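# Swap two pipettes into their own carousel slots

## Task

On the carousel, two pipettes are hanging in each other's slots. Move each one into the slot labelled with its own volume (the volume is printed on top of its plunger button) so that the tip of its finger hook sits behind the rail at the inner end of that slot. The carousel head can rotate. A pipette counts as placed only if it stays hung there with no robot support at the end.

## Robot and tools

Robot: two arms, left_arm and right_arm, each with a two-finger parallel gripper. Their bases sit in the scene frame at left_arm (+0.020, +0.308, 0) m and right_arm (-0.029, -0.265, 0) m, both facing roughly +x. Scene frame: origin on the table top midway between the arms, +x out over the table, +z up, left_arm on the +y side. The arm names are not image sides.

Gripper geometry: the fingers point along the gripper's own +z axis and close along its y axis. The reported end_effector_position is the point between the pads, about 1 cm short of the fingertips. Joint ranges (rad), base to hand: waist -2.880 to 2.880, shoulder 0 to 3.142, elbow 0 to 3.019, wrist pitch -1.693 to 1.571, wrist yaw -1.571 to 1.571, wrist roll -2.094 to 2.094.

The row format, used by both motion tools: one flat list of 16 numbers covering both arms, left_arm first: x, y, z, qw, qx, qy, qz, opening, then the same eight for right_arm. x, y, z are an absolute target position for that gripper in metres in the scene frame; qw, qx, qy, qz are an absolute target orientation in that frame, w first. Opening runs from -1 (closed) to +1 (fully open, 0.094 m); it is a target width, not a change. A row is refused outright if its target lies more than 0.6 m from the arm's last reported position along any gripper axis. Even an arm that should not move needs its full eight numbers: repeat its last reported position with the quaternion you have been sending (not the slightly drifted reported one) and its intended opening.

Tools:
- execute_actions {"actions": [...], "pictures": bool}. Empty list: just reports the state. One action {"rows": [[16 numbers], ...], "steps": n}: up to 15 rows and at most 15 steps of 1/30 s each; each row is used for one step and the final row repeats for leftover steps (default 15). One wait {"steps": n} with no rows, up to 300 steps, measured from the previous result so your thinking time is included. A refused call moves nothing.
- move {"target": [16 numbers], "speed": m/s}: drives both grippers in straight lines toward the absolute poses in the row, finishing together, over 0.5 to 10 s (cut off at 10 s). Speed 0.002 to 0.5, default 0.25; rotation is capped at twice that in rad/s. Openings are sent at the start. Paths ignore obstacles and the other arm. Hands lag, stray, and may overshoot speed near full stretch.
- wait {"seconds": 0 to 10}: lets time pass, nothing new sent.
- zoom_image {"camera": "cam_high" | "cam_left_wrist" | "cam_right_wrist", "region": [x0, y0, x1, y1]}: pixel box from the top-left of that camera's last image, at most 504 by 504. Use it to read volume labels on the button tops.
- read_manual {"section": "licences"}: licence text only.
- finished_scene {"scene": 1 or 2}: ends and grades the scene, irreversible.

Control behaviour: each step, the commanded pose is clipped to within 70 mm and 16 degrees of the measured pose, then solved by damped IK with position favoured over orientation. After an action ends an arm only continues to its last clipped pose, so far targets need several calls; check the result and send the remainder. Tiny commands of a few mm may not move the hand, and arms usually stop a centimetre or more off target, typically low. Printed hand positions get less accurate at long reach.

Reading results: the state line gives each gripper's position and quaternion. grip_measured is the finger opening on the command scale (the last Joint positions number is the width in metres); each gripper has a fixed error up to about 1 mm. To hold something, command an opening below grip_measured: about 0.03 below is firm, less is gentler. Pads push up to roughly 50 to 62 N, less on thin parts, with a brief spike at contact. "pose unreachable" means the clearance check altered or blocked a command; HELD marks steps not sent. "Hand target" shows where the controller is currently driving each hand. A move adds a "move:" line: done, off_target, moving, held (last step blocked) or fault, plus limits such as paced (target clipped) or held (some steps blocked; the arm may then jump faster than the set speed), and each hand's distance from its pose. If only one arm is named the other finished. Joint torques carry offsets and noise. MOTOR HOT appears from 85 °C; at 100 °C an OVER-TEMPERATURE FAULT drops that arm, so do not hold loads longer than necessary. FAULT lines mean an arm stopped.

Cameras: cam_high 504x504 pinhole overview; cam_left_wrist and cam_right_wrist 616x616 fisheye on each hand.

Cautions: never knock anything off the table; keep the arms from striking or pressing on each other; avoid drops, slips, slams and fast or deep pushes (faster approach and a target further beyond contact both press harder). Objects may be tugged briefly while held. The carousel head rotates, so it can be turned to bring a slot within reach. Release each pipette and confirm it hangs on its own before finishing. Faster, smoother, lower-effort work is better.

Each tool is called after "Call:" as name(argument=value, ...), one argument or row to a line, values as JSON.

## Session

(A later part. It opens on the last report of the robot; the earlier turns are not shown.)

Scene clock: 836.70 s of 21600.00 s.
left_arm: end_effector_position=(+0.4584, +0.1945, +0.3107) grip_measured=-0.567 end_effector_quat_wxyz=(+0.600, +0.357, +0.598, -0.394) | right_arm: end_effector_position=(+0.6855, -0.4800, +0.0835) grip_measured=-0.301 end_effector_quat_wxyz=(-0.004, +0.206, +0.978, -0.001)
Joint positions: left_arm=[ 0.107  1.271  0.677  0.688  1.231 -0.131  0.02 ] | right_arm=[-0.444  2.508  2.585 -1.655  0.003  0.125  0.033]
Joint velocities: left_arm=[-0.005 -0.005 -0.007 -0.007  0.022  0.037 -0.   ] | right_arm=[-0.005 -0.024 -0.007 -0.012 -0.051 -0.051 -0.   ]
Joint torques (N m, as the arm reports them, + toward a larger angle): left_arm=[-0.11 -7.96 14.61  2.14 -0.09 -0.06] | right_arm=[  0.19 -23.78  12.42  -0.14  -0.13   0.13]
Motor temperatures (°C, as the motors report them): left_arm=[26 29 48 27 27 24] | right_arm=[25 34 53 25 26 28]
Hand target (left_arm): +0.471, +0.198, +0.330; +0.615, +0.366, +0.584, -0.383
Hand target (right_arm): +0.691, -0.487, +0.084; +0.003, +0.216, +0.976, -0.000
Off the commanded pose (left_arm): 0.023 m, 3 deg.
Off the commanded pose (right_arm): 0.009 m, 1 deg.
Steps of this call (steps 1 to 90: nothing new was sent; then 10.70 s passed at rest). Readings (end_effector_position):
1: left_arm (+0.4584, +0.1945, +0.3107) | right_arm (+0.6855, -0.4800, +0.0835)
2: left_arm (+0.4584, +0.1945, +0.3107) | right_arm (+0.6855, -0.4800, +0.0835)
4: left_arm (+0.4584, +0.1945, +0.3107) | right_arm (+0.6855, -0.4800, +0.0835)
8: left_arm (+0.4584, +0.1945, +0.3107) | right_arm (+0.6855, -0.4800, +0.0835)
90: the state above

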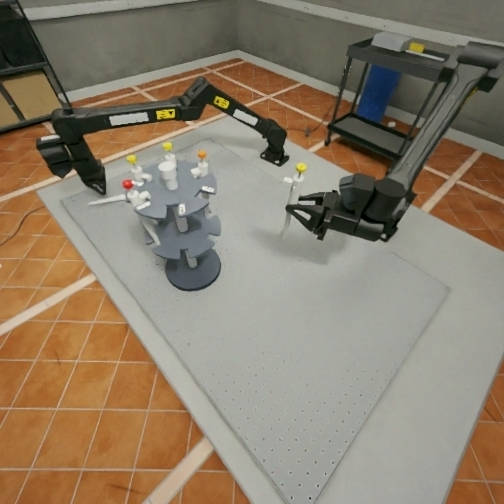

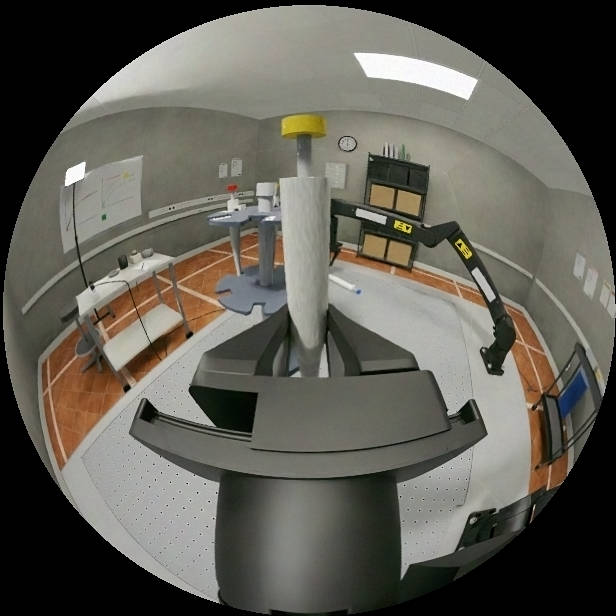

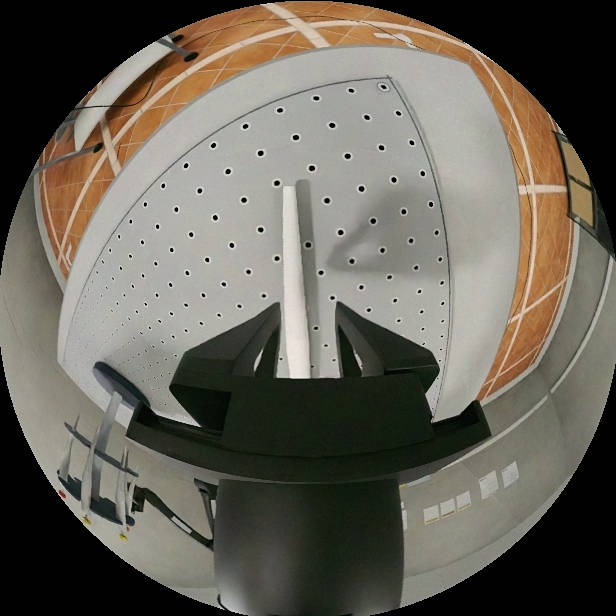

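Call:
move(
  target=[0.58,0.14,0.33,0.6151,0.3648,0.5838,-0.3844,-0.62,0.692,-0.472,0.055,0,0.1908,0.9816,0,-0.25],
  speed=0.12,
)

Scene clock: 840.67 s of 21600.00 s.
left_arm: end_effector_position=(+0.5639, +0.1426, +0.3129) grip_measured=-0.567 end_effector_quat_wxyz=(+0.606, +0.355, +0.595, -0.391) | right_arm: end_effector_position=(+0.6878, -0.4807, +0.0645) grip_measured=-0.252 end_effector_quat_wxyz=(-0.001, +0.203, +0.979, -0.001)
Joint positions: left_arm=[-0.03   1.534  0.946  0.675  1.087 -0.112  0.02 ] | right_arm=[-0.444  2.508  2.535 -1.599  0.003  0.117  0.035]
Joint velocities: left_arm=[-0.005 -0.005  0.007 -0.007  0.037  0.051 -0.   ] | right_arm=[ 0.005  0.005 -0.012 -0.007  0.037 -0.066 -0.   ]
Joint torques (N m, as the arm reports them, + toward a larger angle): left_arm=[ -1.99 -13.52  15.7    0.96  -0.15   0.13] | right_arm=[  1.65 -26.06   7.57   1.53  -0.14  -0.11]
Motor temperatures (°C, as the motors report them): left_arm=[26 29 48 27 27 24] | right_arm=[25 35 53 25 26 28]
Hand target (left_arm): +0.578, +0.139, +0.330; +0.616, +0.364, +0.583, -0.385
Hand target (right_arm): +0.692, -0.472, +0.055; -0.000, +0.191, +0.982, -0.000
Off the commanded pose (left_arm): 0.024 m, 2 deg.
Off the commanded pose (right_arm): 0.014 m, 1 deg.
move: off_target (left_arm, right_arm)

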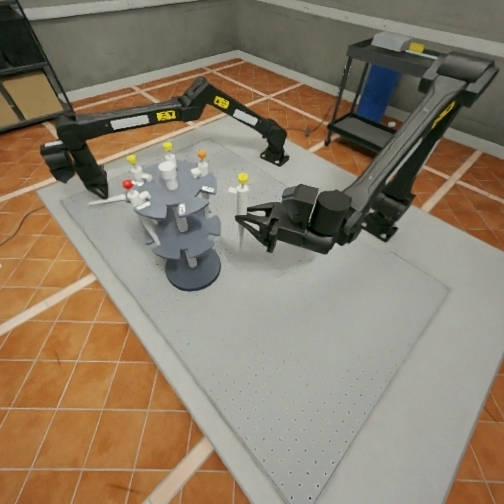

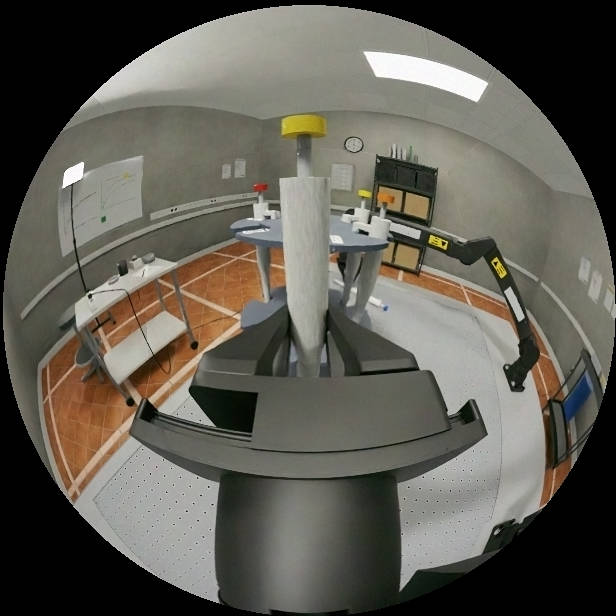

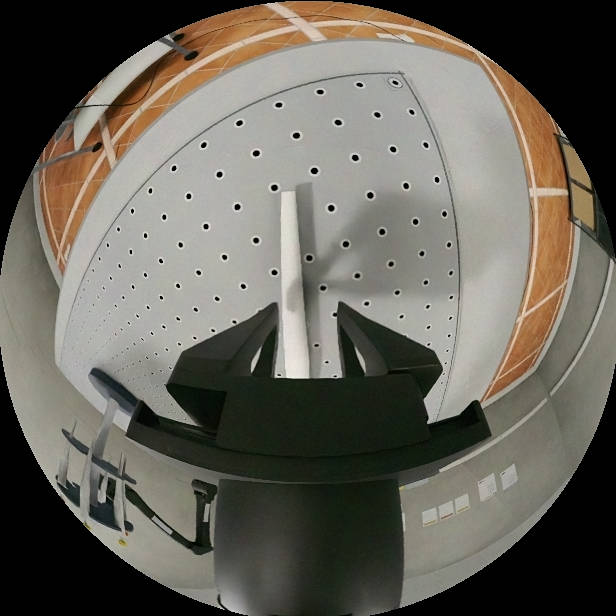

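Call:
move(
  target=[0.606,0.085,0.33,0.6151,0.3648,0.5838,-0.3844,-0.62,0.694,-0.458,0.055,0,0.1908,0.9816,0,-0.25],
  speed=0.06,
)

Scene clock: 844.13 s of 21600.00 s.
left_arm: end_effector_position=(+0.5892, +0.0903, +0.3134) grip_measured=-0.567 end_effector_quat_wxyz=(+0.605, +0.356, +0.595, -0.390) | right_arm: end_effector_position=(+0.6891, -0.4671, +0.0565) grip_measured=-0.252 end_effector_quat_wxyz=(-0.006, +0.194, +0.981, -0.001)
Joint positions: left_arm=[-0.134  1.6    1.033  0.635  0.984 -0.09   0.02 ] | right_arm=[-0.427  2.508  2.514 -1.589  0.003  0.117  0.035]
Joint velocities: left_arm=[-0.015  0.005  0.007 -0.012  0.081  0.022  0.001] | right_arm=[-0.005 -0.034 -0.007 -0.012 -0.051  0.007  0.001]
Joint torques (N m, as the arm reports them, + toward a larger angle): left_arm=[ -0.92 -14.32  16.23   0.97  -0.15   0.08] | right_arm=[  1.5  -26.9    7.45   1.6   -0.14   0.08]
Motor temperatures (°C, as the motors report them): left_arm=[26 29 49 27 27 24] | right_arm=[25 35 52 25 26 28]
Hand target (left_arm): +0.604, +0.085, +0.330; +0.615, +0.364, +0.584, -0.385
Hand target (right_arm): +0.694, -0.458, +0.055; -0.000, +0.191, +0.982, +0.000
Off the commanded pose (left_arm): 0.024 m, 2 deg.
Off the commanded pose (right_arm): 0.010 m, 1 deg.
move: off_target (left_arm)

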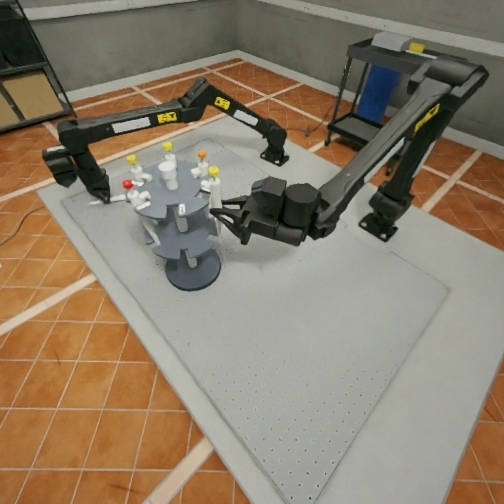

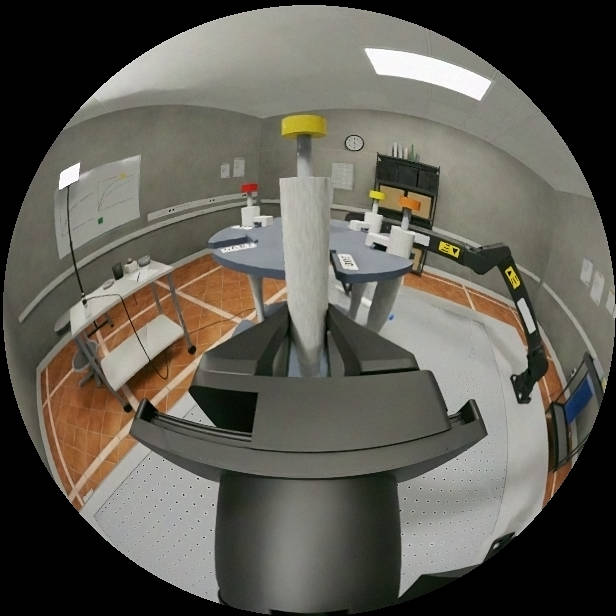

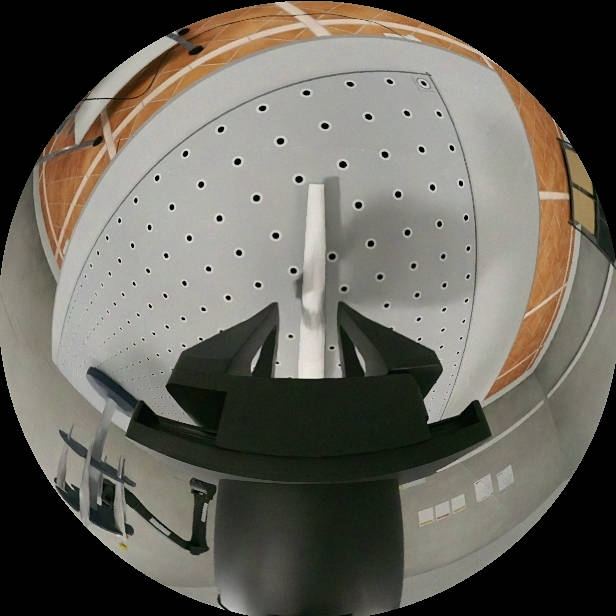

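Call:
move(
  target=[0.622,0.049,0.329,0.6151,0.3648,0.5838,-0.3844,-0.62,0.694,-0.460,0.008,0,0.1908,0.9816,0,-0.25],
  speed=0.04,
)

Scene clock: 850.83 s of 21600.00 s.
left_arm: end_effector_position=(+0.6050, +0.0613, +0.3116) grip_measured=-0.567 end_effector_quat_wxyz=(+0.607, +0.358, +0.596, -0.385) | right_arm: end_effector_position=(+0.6947, -0.4683, +0.0384) grip_measured=-0.252 end_effector_quat_wxyz=(+0.012, +0.194, +0.981, -0.001)
Joint positions: left_arm=[-0.187  1.645  1.089  0.612  0.925 -0.069  0.02 ] | right_arm=[-0.427  2.494  2.441 -1.494  0.001  0.117  0.035]
Joint velocities: left_arm=[ 0.005 -0.005 -0.012  0.002  0.022  0.007 -0.001] | right_arm=[-0.005  0.034  0.012  0.002  0.007 -0.051  0.   ]
Joint torques (N m, as the arm reports them, + toward a larger angle): left_arm=[ -1.91 -14.98  16.85   0.77  -0.26   0.01] | right_arm=[  1.34 -24.32   5.91   2.33  -0.04   0.06]
Motor temperatures (°C, as the motors report them): left_arm=[26 29 49 27 27 24] | right_arm=[25 36 50 25 26 28]
Hand target (left_arm): +0.619, +0.049, +0.329; +0.615, +0.364, +0.584, -0.385
Hand target (right_arm): +0.694, -0.460, +0.009; -0.000, +0.191, +0.982, -0.000
Off the commanded pose (left_arm): 0.027 m, 2 deg.
Off the commanded pose (right_arm): 0.031 m, 1 deg.
After step 90, 2.07 s passed at rest.
move: off_target (left_arm, right_arm)

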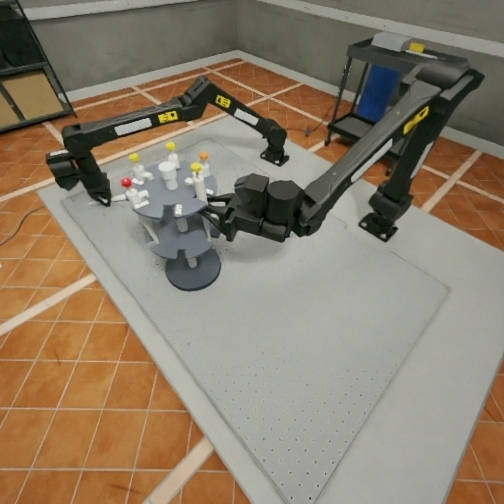

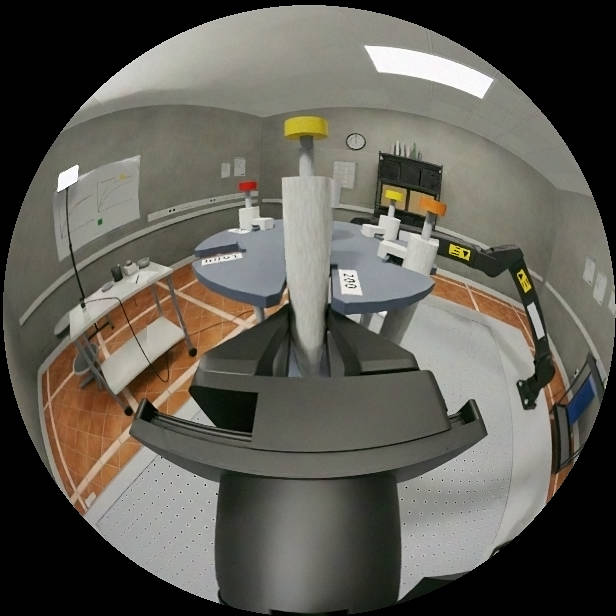

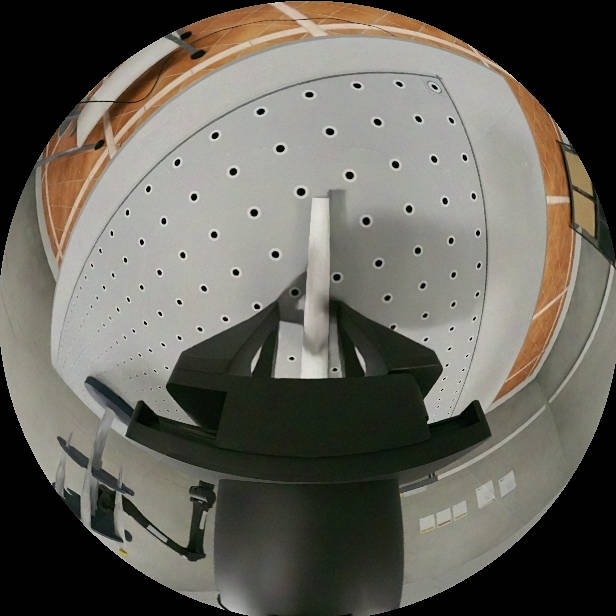

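Call:
move(
  target=[0.627,0.040,0.329,0.6151,0.3648,0.5838,-0.3844,-0.62,0.684,-0.460,0.000,0,0.1908,0.9816,0,-0.25],
  speed=0.03,
)

Scene clock: 856.93 s of 21600.00 s.
left_arm: end_effector_position=(+0.6129, +0.0596, +0.3130) grip_measured=-0.567 end_effector_quat_wxyz=(+0.610, +0.354, +0.598, -0.381) | right_arm: end_effector_position=(+0.6940, -0.4681, +0.0377) grip_measured=-0.252 end_effector_quat_wxyz=(+0.029, +0.194, +0.981, -0.002)
Joint positions: left_arm=[-0.19   1.658  1.109  0.606  0.909 -0.069  0.02 ] | right_arm=[-0.427  2.45   2.354 -1.416  0.     0.117  0.035]
Joint velocities: left_arm=[ 0.005 -0.005 -0.022 -0.002 -0.022 -0.037 -0.001] | right_arm=[-0.005 -0.005 -0.002 -0.022  0.022 -0.022  0.   ]
Joint torques (N m, as the arm reports them, + toward a larger angle): left_arm=[ -3.01 -15.23  16.84   1.06  -0.2    0.07] | right_arm=[  1.63 -23.77   5.27   1.29  -0.07   0.04]
Motor temperatures (°C, as the motors report them): left_arm=[26 29 50 26 27 24] | right_arm=[25 36 49 25 26 28]
Hand target (left_arm): +0.624, +0.041, +0.329; +0.615, +0.364, +0.584, -0.385
Hand target (right_arm): +0.684, -0.460, +0.001; -0.000, +0.191, +0.982, +0.000
Off the commanded pose (left_arm): 0.029 m, 2 deg.
Off the commanded pose (right_arm): 0.040 m, 3 deg.
After step 90, 1.47 s passed at rest.
move: off_target (left_arm, right_arm)

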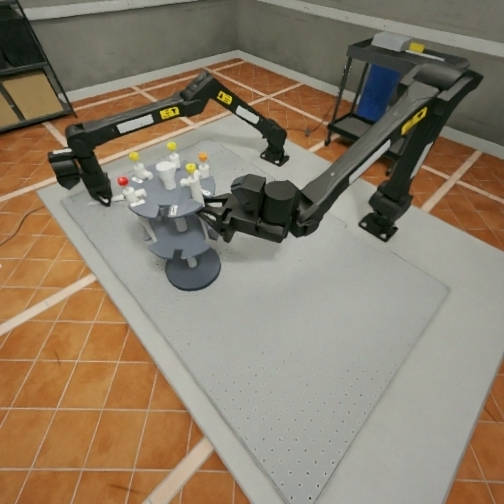

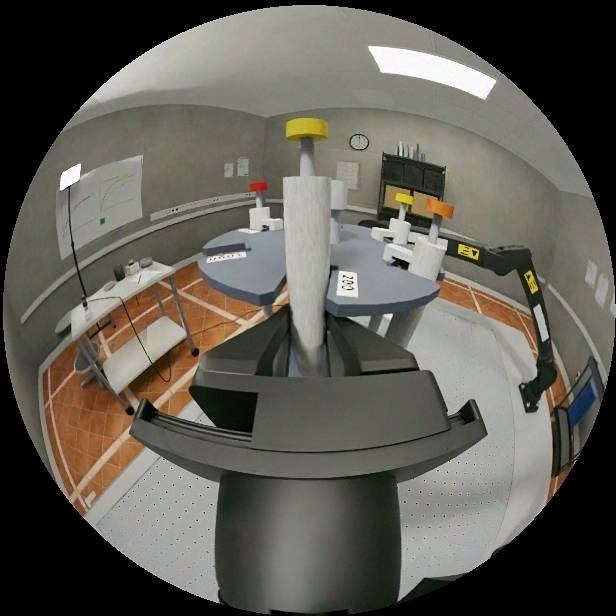

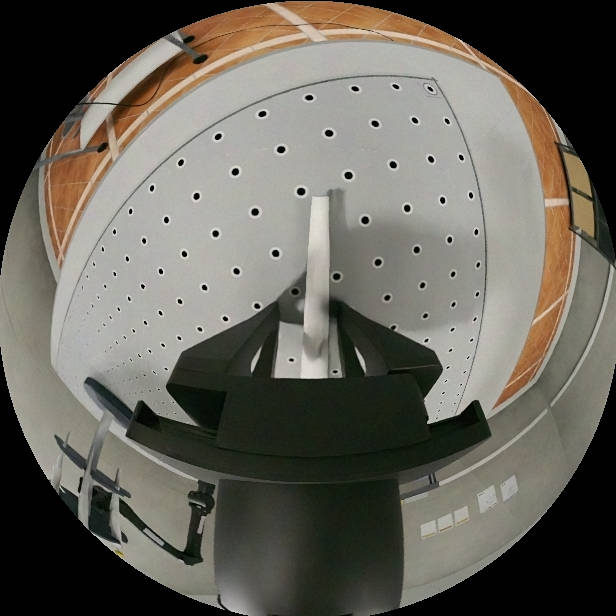

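Call:
move(
  target=[0.630,0.044,0.329,0.5893,0.4181,0.5549,-0.4126,-0.62,0.692,-0.462,0.030,0,0.1908,0.9816,0,-0.80],
  speed=0.04,
)

Scene clock: 863.97 s of 21600.00 s.
left_arm: end_effector_position=(+0.6132, +0.0529, +0.3147) grip_measured=-0.567 end_effector_quat_wxyz=(+0.578, +0.403, +0.571, -0.422) | right_arm: end_effector_position=(+0.6845, -0.4652, +0.0398) grip_measured=-0.723 end_effector_quat_wxyz=(+0.005, +0.194, +0.981, -0.000)
Joint positions: left_arm=[-0.176  1.706  1.186  0.569  1.076 -0.059  0.02 ] | right_arm=[-0.427  2.457  2.374 -1.477 -0.001  0.117  0.013]
Joint velocities: left_arm=[-0.005  0.005 -0.007 -0.012 -0.007 -0.066 -0.   ] | right_arm=[-0.005 -0.015  0.007  0.002  0.051 -0.022 -0.   ]
Joint torques (N m, as the arm reports them, + toward a larger angle): left_arm=[ -1.85 -16.02  17.04   1.    -0.03   0.28] | right_arm=[  1.83 -22.71  11.94  -0.23   0.01   0.06]
Motor temperatures (°C, as the motors report them): left_arm=[26 29 50 26 27 24] | right_arm=[25 36 48 25 26 28]
Hand target (left_arm): +0.628, +0.044, +0.329; +0.590, +0.417, +0.554, -0.413
Hand target (right_arm): +0.691, -0.462, +0.030; +0.001, +0.191, +0.982, +0.000
Off the commanded pose (left_arm): 0.024 m, 3 deg.
Off the commanded pose (right_arm): 0.013 m, 1 deg.
After step 90, 1.67 s passed at rest.
move: off_target (left_arm, right_arm)

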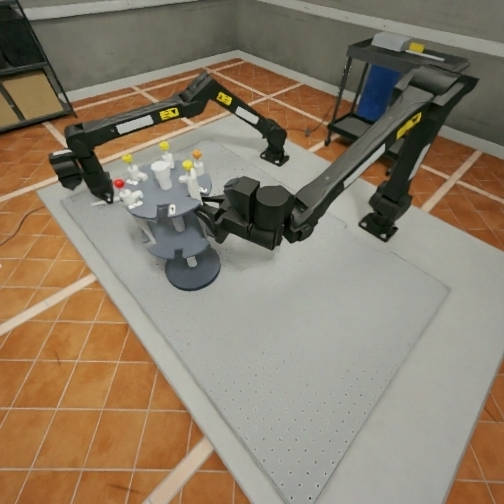

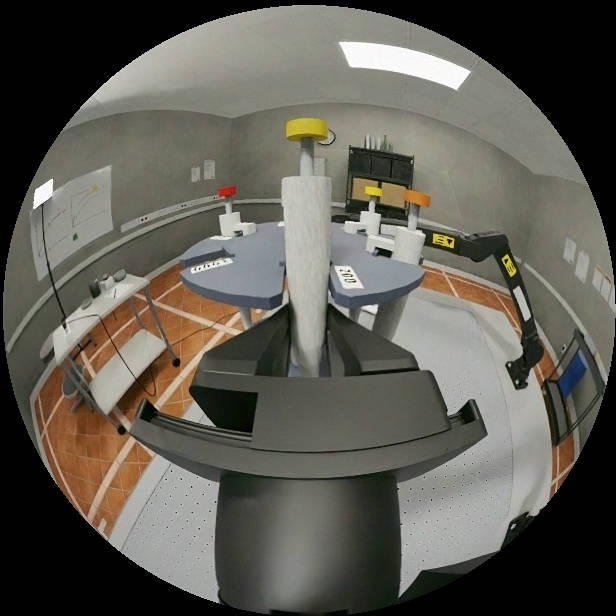

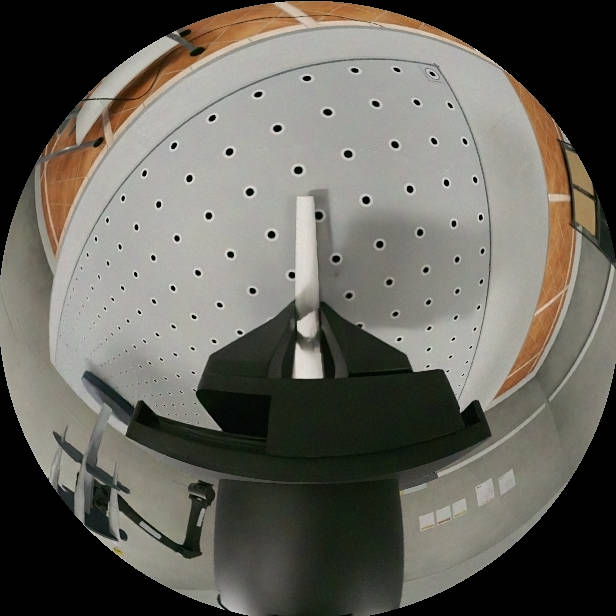

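Call:
move(
  target=[0.628,0.046,0.284,0.5893,0.4181,0.5549,-0.4126,-0.62,0.685,-0.462,0.11,0,0.1908,0.9816,0,-0.77],
  speed=0.05,
)

Scene clock: 868.27 s of 21600.00 s.
left_arm: end_effector_position=(+0.6218, +0.0543, +0.2956) grip_measured=-0.567 end_effector_quat_wxyz=(+0.590, +0.412, +0.559, -0.411) | right_arm: end_effector_position=(+0.6731, -0.4620, +0.0878) grip_measured=-0.723 end_effector_quat_wxyz=(-0.021, +0.194, +0.981, +0.002)
Joint positions: left_arm=[-0.171  1.755  1.186  0.641  1.079 -0.037  0.02 ] | right_arm=[-0.427  2.457  2.499 -1.654 -0.001  0.117  0.013]
Joint velocities: left_arm=[-0.005 -0.005 -0.007 -0.007 -0.007  0.037 -0.   ] | right_arm=[ 0.005 -0.005 -0.022  0.012 -0.051  0.066 -0.   ]
Joint torques (N m, as the arm reports them, + toward a larger angle): left_arm=[ -1.64 -16.06  11.74   2.08  -0.04   0.09] | right_arm=[  1.17 -25.96  12.74  -0.19  -0.02   0.02]
Motor temperatures (°C, as the motors report them): left_arm=[26 29 50 26 27 24] | right_arm=[25 37 49 25 26 28]
Hand target (left_arm): +0.627, +0.046, +0.284; +0.589, +0.418, +0.555, -0.412
Hand target (right_arm): +0.683, -0.461, +0.110; +0.001, +0.191, +0.982, +0.000
Off the commanded pose (left_arm): 0.016 m, 1 deg.
Off the commanded pose (right_arm): 0.025 m, 2 deg.
move: off_target (left_arm, right_arm)

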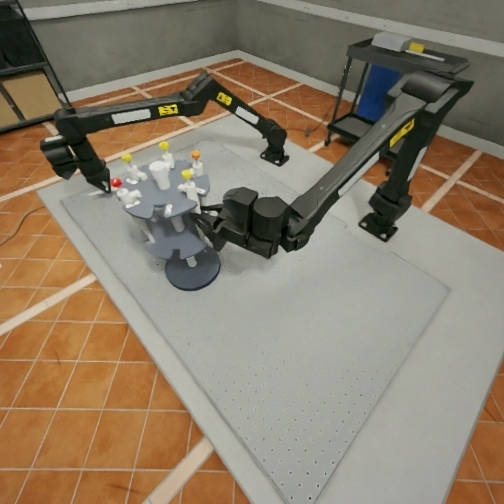

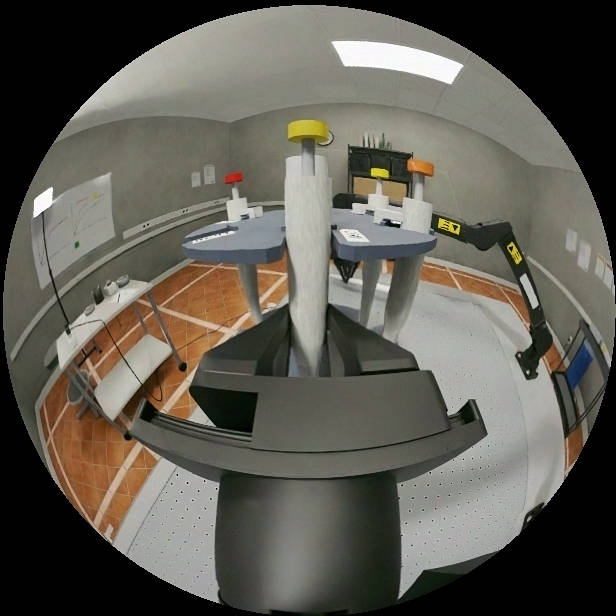

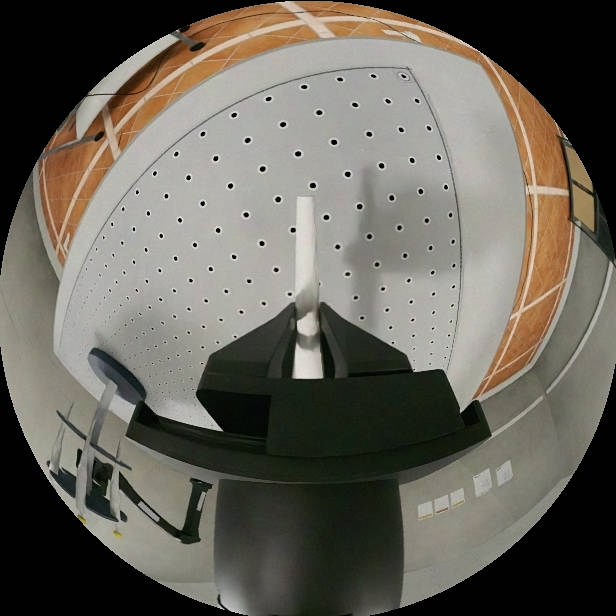

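Call:
move(
  target=[0.626,0.052,0.294,0.5893,0.4181,0.5549,-0.4126,-0.25,0.55,-0.34,0.22,0,-0.1,0.995,0,-0.77],
  speed=0.12,
)

Scene clock: 874.57 s of 21600.00 s.
left_arm: end_effector_position=(+0.6206, +0.0541, +0.2955) grip_measured=-0.252 end_effector_quat_wxyz=(+0.588, +0.415, +0.558, -0.413) | right_arm: end_effector_position=(+0.5522, -0.3461, +0.2034) grip_measured=-0.723 end_effector_quat_wxyz=(-0.011, -0.088, +0.996, +0.003)
Joint positions: left_arm=[-0.171  1.755  1.186  0.641  1.087 -0.037  0.035] | right_arm=[-0.291  1.908  1.866 -1.552 -0.001 -0.314  0.013]
Joint velocities: left_arm=[ 0.005 -0.005 -0.007  0.022 -0.037  0.022 -0.   ] | right_arm=[-0.005 -0.005 -0.012 -0.012  0.051  0.022  0.001]
Joint torques (N m, as the arm reports them, + toward a larger angle): left_arm=[ -0.88 -17.79  11.91   1.4    0.02   0.1 ] | right_arm=[  1.66 -22.62   7.58   0.62   0.    -0.11]
Motor temperatures (°C, as the motors report them): left_arm=[26 30 49 27 27 24] | right_arm=[25 37 50 25 26 28]
Hand target (left_arm): +0.626, +0.052, +0.294; +0.589, +0.418, +0.555, -0.413
Hand target (right_arm): +0.549, -0.339, +0.218; -0.001, -0.100, +0.995, +0.000
Off the commanded pose (left_arm): 0.006 m, 1 deg.
Off the commanded pose (right_arm): 0.018 m, 2 deg.
After step 90, 0.40 s passed at rest.
move: off_target (right_arm)

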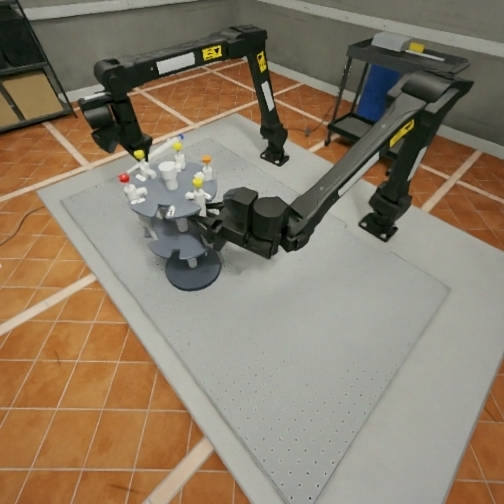

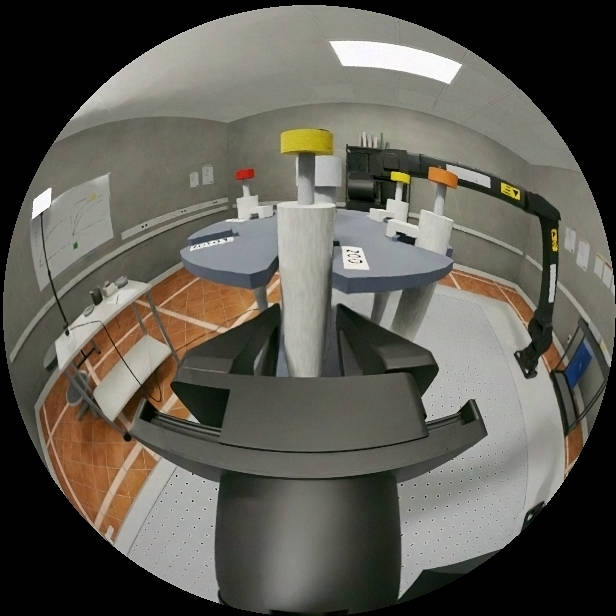

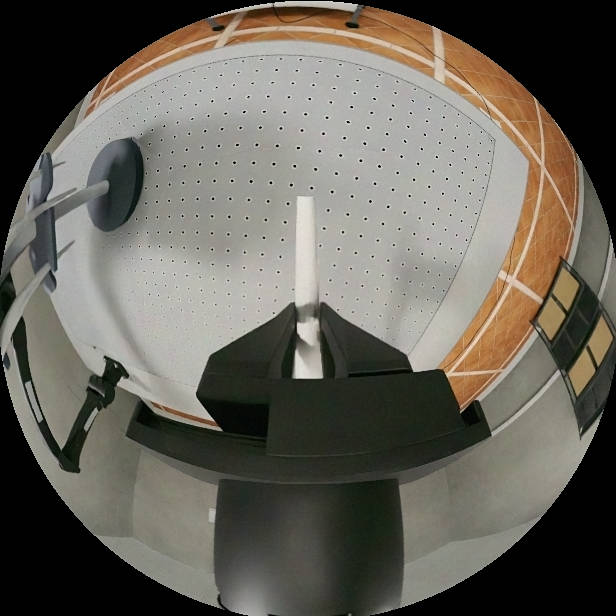

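Call:
zoom_image(
  camera="cam_high",
  region=[100, 130, 260, 250],
)

Region (100, 130, 260, 250) of cam_high's 504x504 image, scaled by 3.150, with more detail than that image has; it fills the top 378 rows of this view, and the rest is white.

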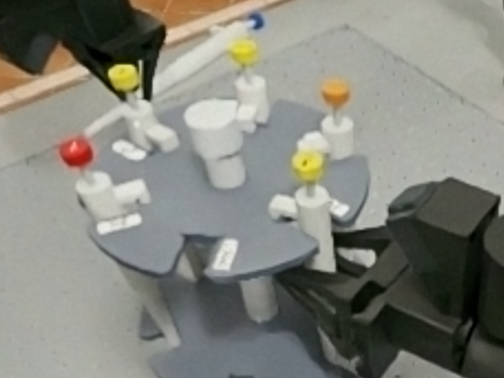

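Call:
move(
  target=[0.570,0.032,0.30,0.628,0.344,0.596,-0.363,-0.25,0.45,-0.22,0.26,0,-0.3827,0.9239,0,-0.77],
  speed=0.06,
)

Scene clock: 886.43 s of 21600.00 s.
left_arm: end_effector_position=(+0.5787, +0.0375, +0.2955) grip_measured=-0.252 end_effector_quat_wxyz=(+0.624, +0.342, +0.604, -0.359) | right_arm: end_effector_position=(+0.4586, -0.2260, +0.2454) grip_measured=-0.724 end_effector_quat_wxyz=(-0.008, -0.371, +0.929, +0.003)
Joint positions: left_arm=[-0.261  1.602  0.983  0.67   0.783 -0.045  0.035] | right_arm=[-0.073  1.629  1.594 -1.552 -0.001 -0.679  0.013]
Joint velocities: left_arm=[-0.005 -0.005  0.007  0.002  0.007  0.022 -0.   ] | right_arm=[-0.024 -0.005  0.007  0.002 -0.022 -0.037 -0.   ]
Joint torques (N m, as the arm reports them, + toward a larger angle): left_arm=[ -1.69 -17.51   8.46   2.34  -0.08  -0.03] | right_arm=[  1.33 -18.18   7.69   0.11  -0.06  -0.09]
Motor temperatures (°C, as the motors report them): left_arm=[26 30 47 27 27 24] | right_arm=[25 37 48 25 26 28]
Hand target (left_arm): +0.570, +0.033, +0.300; +0.628, +0.344, +0.596, -0.363
Hand target (right_arm): +0.450, -0.220, +0.258; -0.001, -0.383, +0.924, +0.000
Off the commanded pose (left_arm): 0.011 m, 1 deg.
Off the commanded pose (right_arm): 0.018 m, 2 deg.
After step 90, 3.50 s passed at rest.
move: off_target (left_arm, right_arm)

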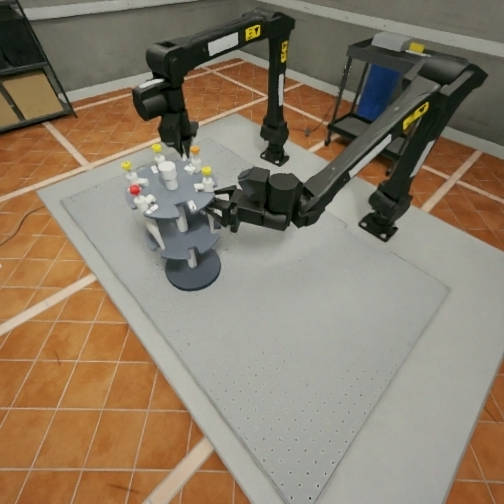

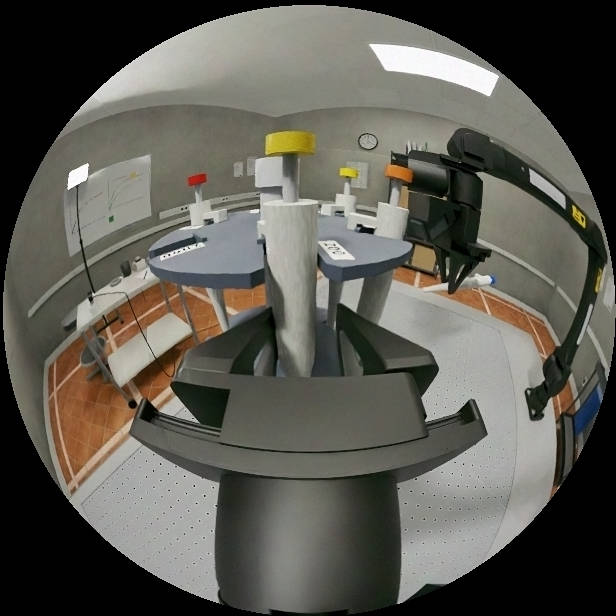

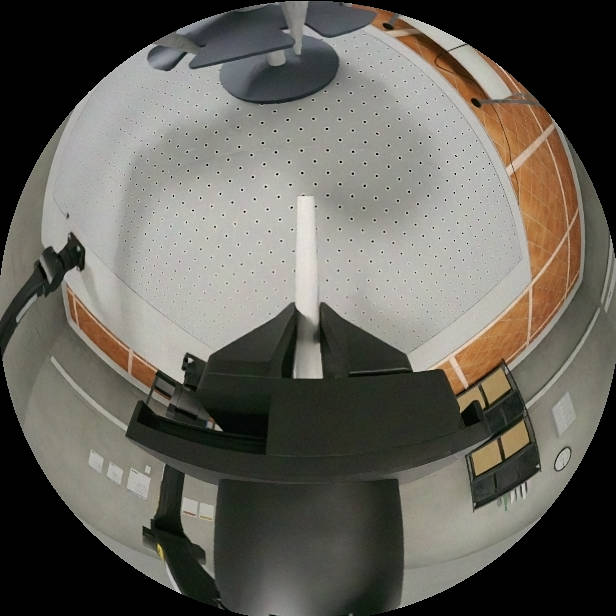

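Call:
move(
  target=[0.556,-0.004,0.30,0.6702,0.2634,0.6360,-0.2776,-0.25,0.45,-0.22,0.26,0,-0.3827,0.9239,0,-0.77],
  speed=0.05,
)

Scene clock: 892.60 s of 21600.00 s.
left_arm: end_effector_position=(+0.5642, -0.0002, +0.2978) grip_measured=-0.252 end_effector_quat_wxyz=(+0.666, +0.257, +0.643, -0.278) | right_arm: end_effector_position=(+0.4586, -0.2260, +0.2454) grip_measured=-0.724 end_effector_quat_wxyz=(-0.008, -0.371, +0.928, +0.003)
Joint positions: left_arm=[-0.425  1.539  0.913  0.67   0.357 -0.029  0.035] | right_arm=[-0.073  1.629  1.594 -1.552 -0.001 -0.68   0.013]
Joint velocities: left_arm=[-0.015 -0.005  0.012  0.017 -0.081  0.007 -0.   ] | right_arm=[ 0.005 -0.005 -0.002 -0.002  0.007  0.022  0.   ]
Joint torques (N m, as the arm reports them, + toward a larger angle): left_arm=[ -1.33 -16.77   8.76   2.11  -0.09   0.14] | right_arm=[  1.74 -18.6    7.69  -0.01  -0.05  -0.14]
Motor temperatures (°C, as the motors report them): left_arm=[26 30 46 27 27 24] | right_arm=[25 36 48 25 26 28]
Hand target (left_arm): +0.555, -0.003, +0.300; +0.670, +0.263, +0.636, -0.278
Hand target (right_arm): +0.450, -0.220, +0.259; -0.000, -0.383, +0.924, -0.000
Off the commanded pose (left_arm): 0.009 m, 1 deg.
Off the commanded pose (right_arm): 0.018 m, 2 deg.
After step 90, 0.30 s passed at rest.
move: off_target (right_arm)

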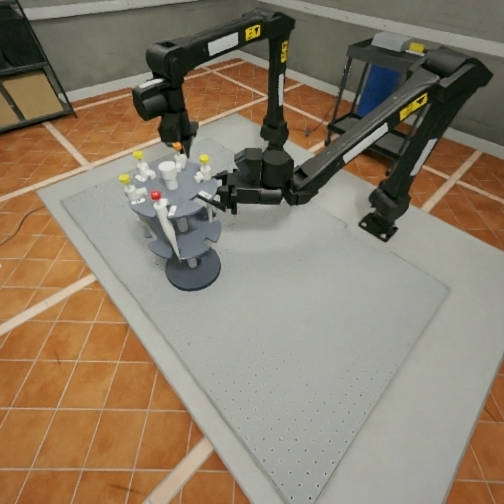

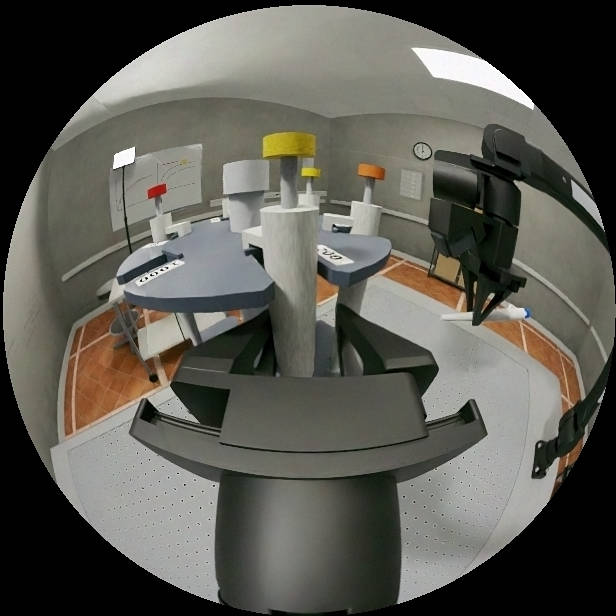

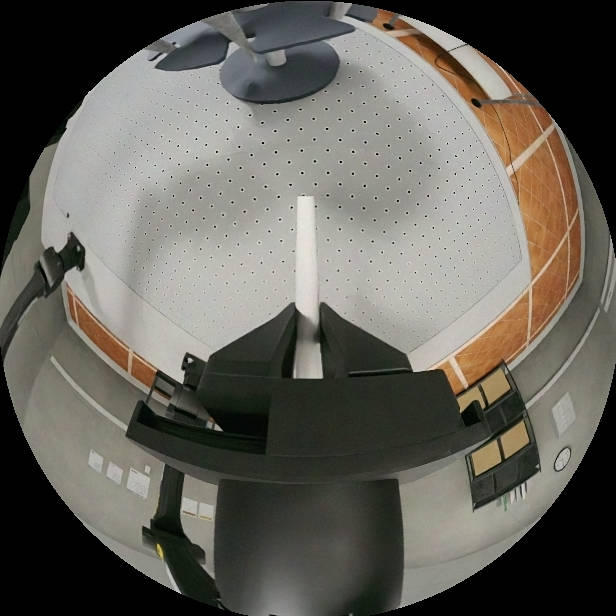

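Call:
move(
  target=[0.49,0.075,0.305,0.6702,0.2634,0.6360,-0.2776,-0.25,0.45,-0.22,0.26,0,-0.3827,0.9239,0,-0.77],
  speed=0.1,
)

Call:
move(
  target=[0.28,0.06,0.26,0.6533,0.6533,0.2706,0.2706,-0.1,0.44,-0.10,0.26,0,-0.3827,0.9239,0,-0.77],
  speed=0.2,
)

Scene clock: 898.13 s of 21600.00 s.
left_arm: end_effector_position=(+0.4940, +0.0717, +0.3098) grip_measured=-0.252 end_effector_quat_wxyz=(+0.671, +0.264, +0.634, -0.279) | right_arm: end_effector_position=(+0.4586, -0.2260, +0.2454) grip_measured=-0.724 end_effector_quat_wxyz=(-0.008, -0.371, +0.928, +0.003)
Joint positions: left_arm=[-0.319  1.292  0.686  0.67   0.476 -0.029  0.035] | right_arm=[-0.073  1.629  1.594 -1.552 -0.001 -0.68   0.013]
Joint velocities: left_arm=[ 0.005 -0.005 -0.012  0.012  0.022 -0.022  0.001] | right_arm=[ 0.005 -0.015  0.007  0.012  0.022 -0.051 -0.   ]
Joint torques (N m, as the arm reports them, + toward a larger angle): left_arm=[-0.58 -9.98  8.72  1.81  0.04  0.06] | right_arm=[  1.74 -18.17   7.72  -0.03  -0.05  -0.11]
Motor temperatures (°C, as the motors report them): left_arm=[26 30 45 27 27 24] | right_arm=[25 36 48 25 26 28]
Hand target (left_arm): +0.491, +0.076, +0.305; +0.670, +0.263, +0.636, -0.277
Hand target (right_arm): +0.450, -0.220, +0.259; -0.000, -0.383, +0.924, +0.000
Off the commanded pose (left_arm): 0.007 m, 0 deg.
Off the commanded pose (right_arm): 0.018 m, 2 deg.
After step 90, 1.13 s passed at rest.
move: off_target (right_arm)

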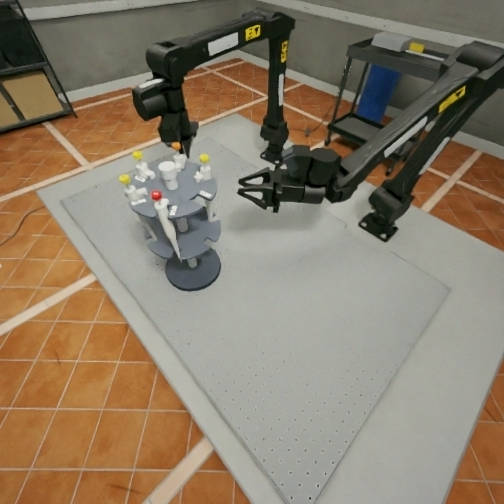

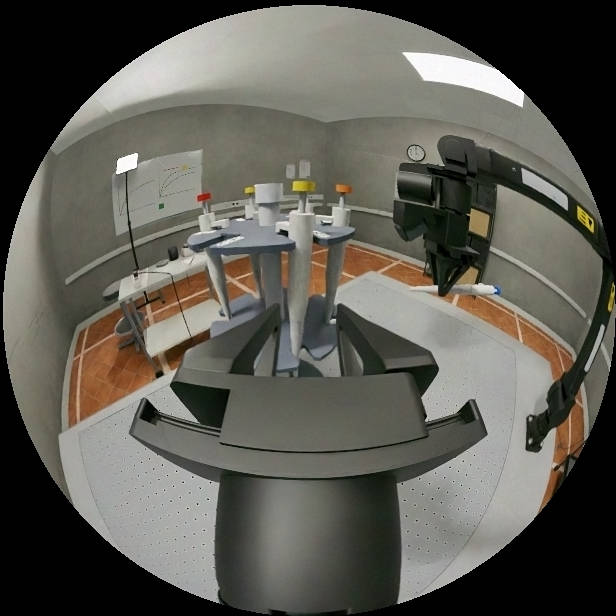

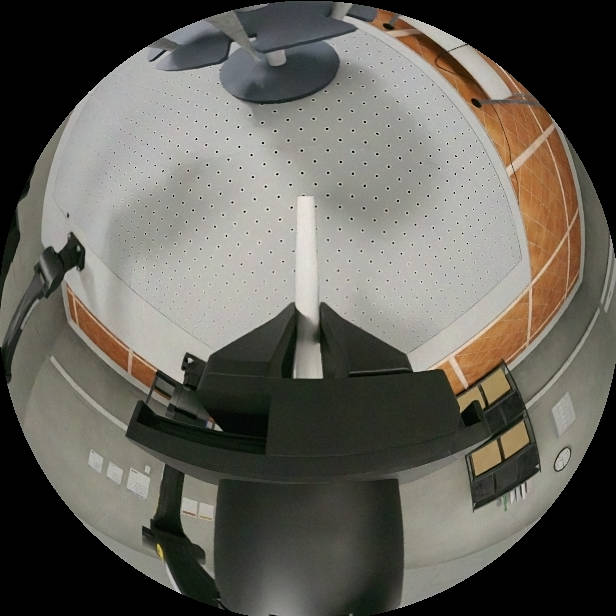

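Scene clock: 902.60 s of 21600.00 s.
left_arm: end_effector_position=(+0.2846, +0.0621, +0.2717) grip_measured=-0.102 end_effector_quat_wxyz=(+0.663, +0.642, +0.272, +0.272) | right_arm: end_effector_position=(+0.4330, -0.1104, +0.2454) grip_measured=-0.724 end_effector_quat_wxyz=(-0.012, -0.382, +0.924, +0.001)
Joint positions: left_arm=[-0.725  0.661  0.253  0.435  0.063  1.557  0.042] | right_arm=[ 0.17   1.629  1.594 -1.56  -0.001 -0.461  0.013]
Joint velocities: left_arm=[-0.015 -0.015  0.002 -0.012 -0.022  0.007 -0.001] | right_arm=[-0.005 -0.015  0.012 -0.022 -0.066  0.081 -0.001]
Joint torques (N m, as the arm reports them, + toward a larger angle): left_arm=[-1.37 -1.35  9.92  1.1  -0.11 -0.05] | right_arm=[  1.93 -14.13  11.62  -0.18  -0.11   0.15]
Motor temperatures (°C, as the motors report them): left_arm=[26 30 45 27 27 24] | right_arm=[25 35 48 25 26 28]
Hand target (left_arm): +0.280, +0.063, +0.260; +0.654, +0.653, +0.271, +0.270
Hand target (right_arm): +0.440, -0.101, +0.260; -0.000, -0.383, +0.924, +0.000
Off the commanded pose (left_arm): 0.013 m, 2 deg.
Off the commanded pose (right_arm): 0.019 m, 1 deg.
move: off_target (left_arm, right_arm)

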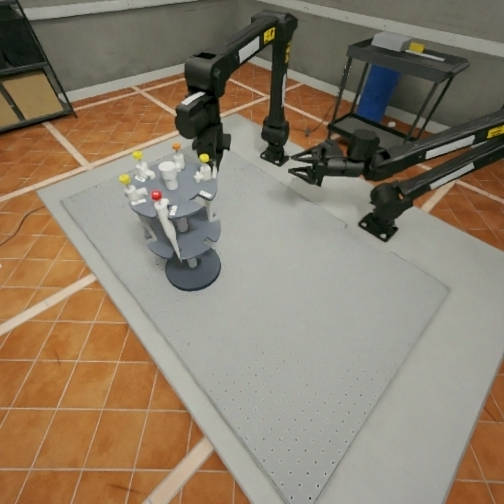

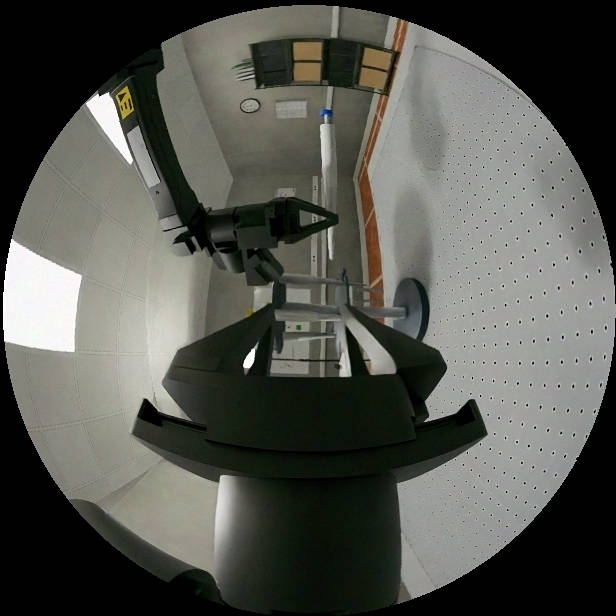

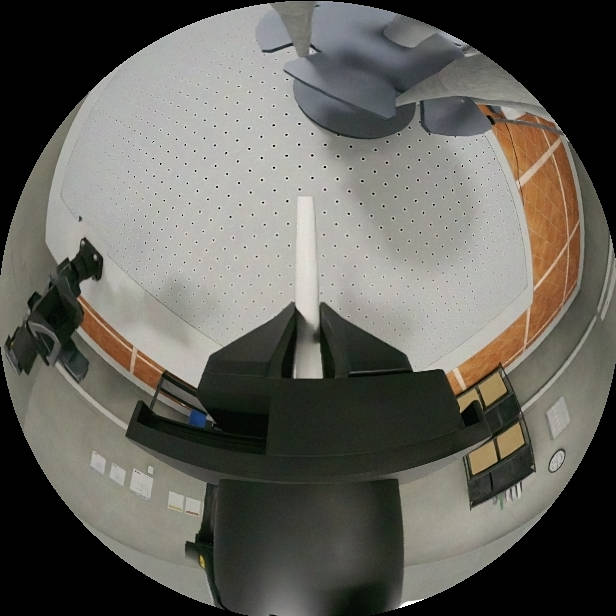

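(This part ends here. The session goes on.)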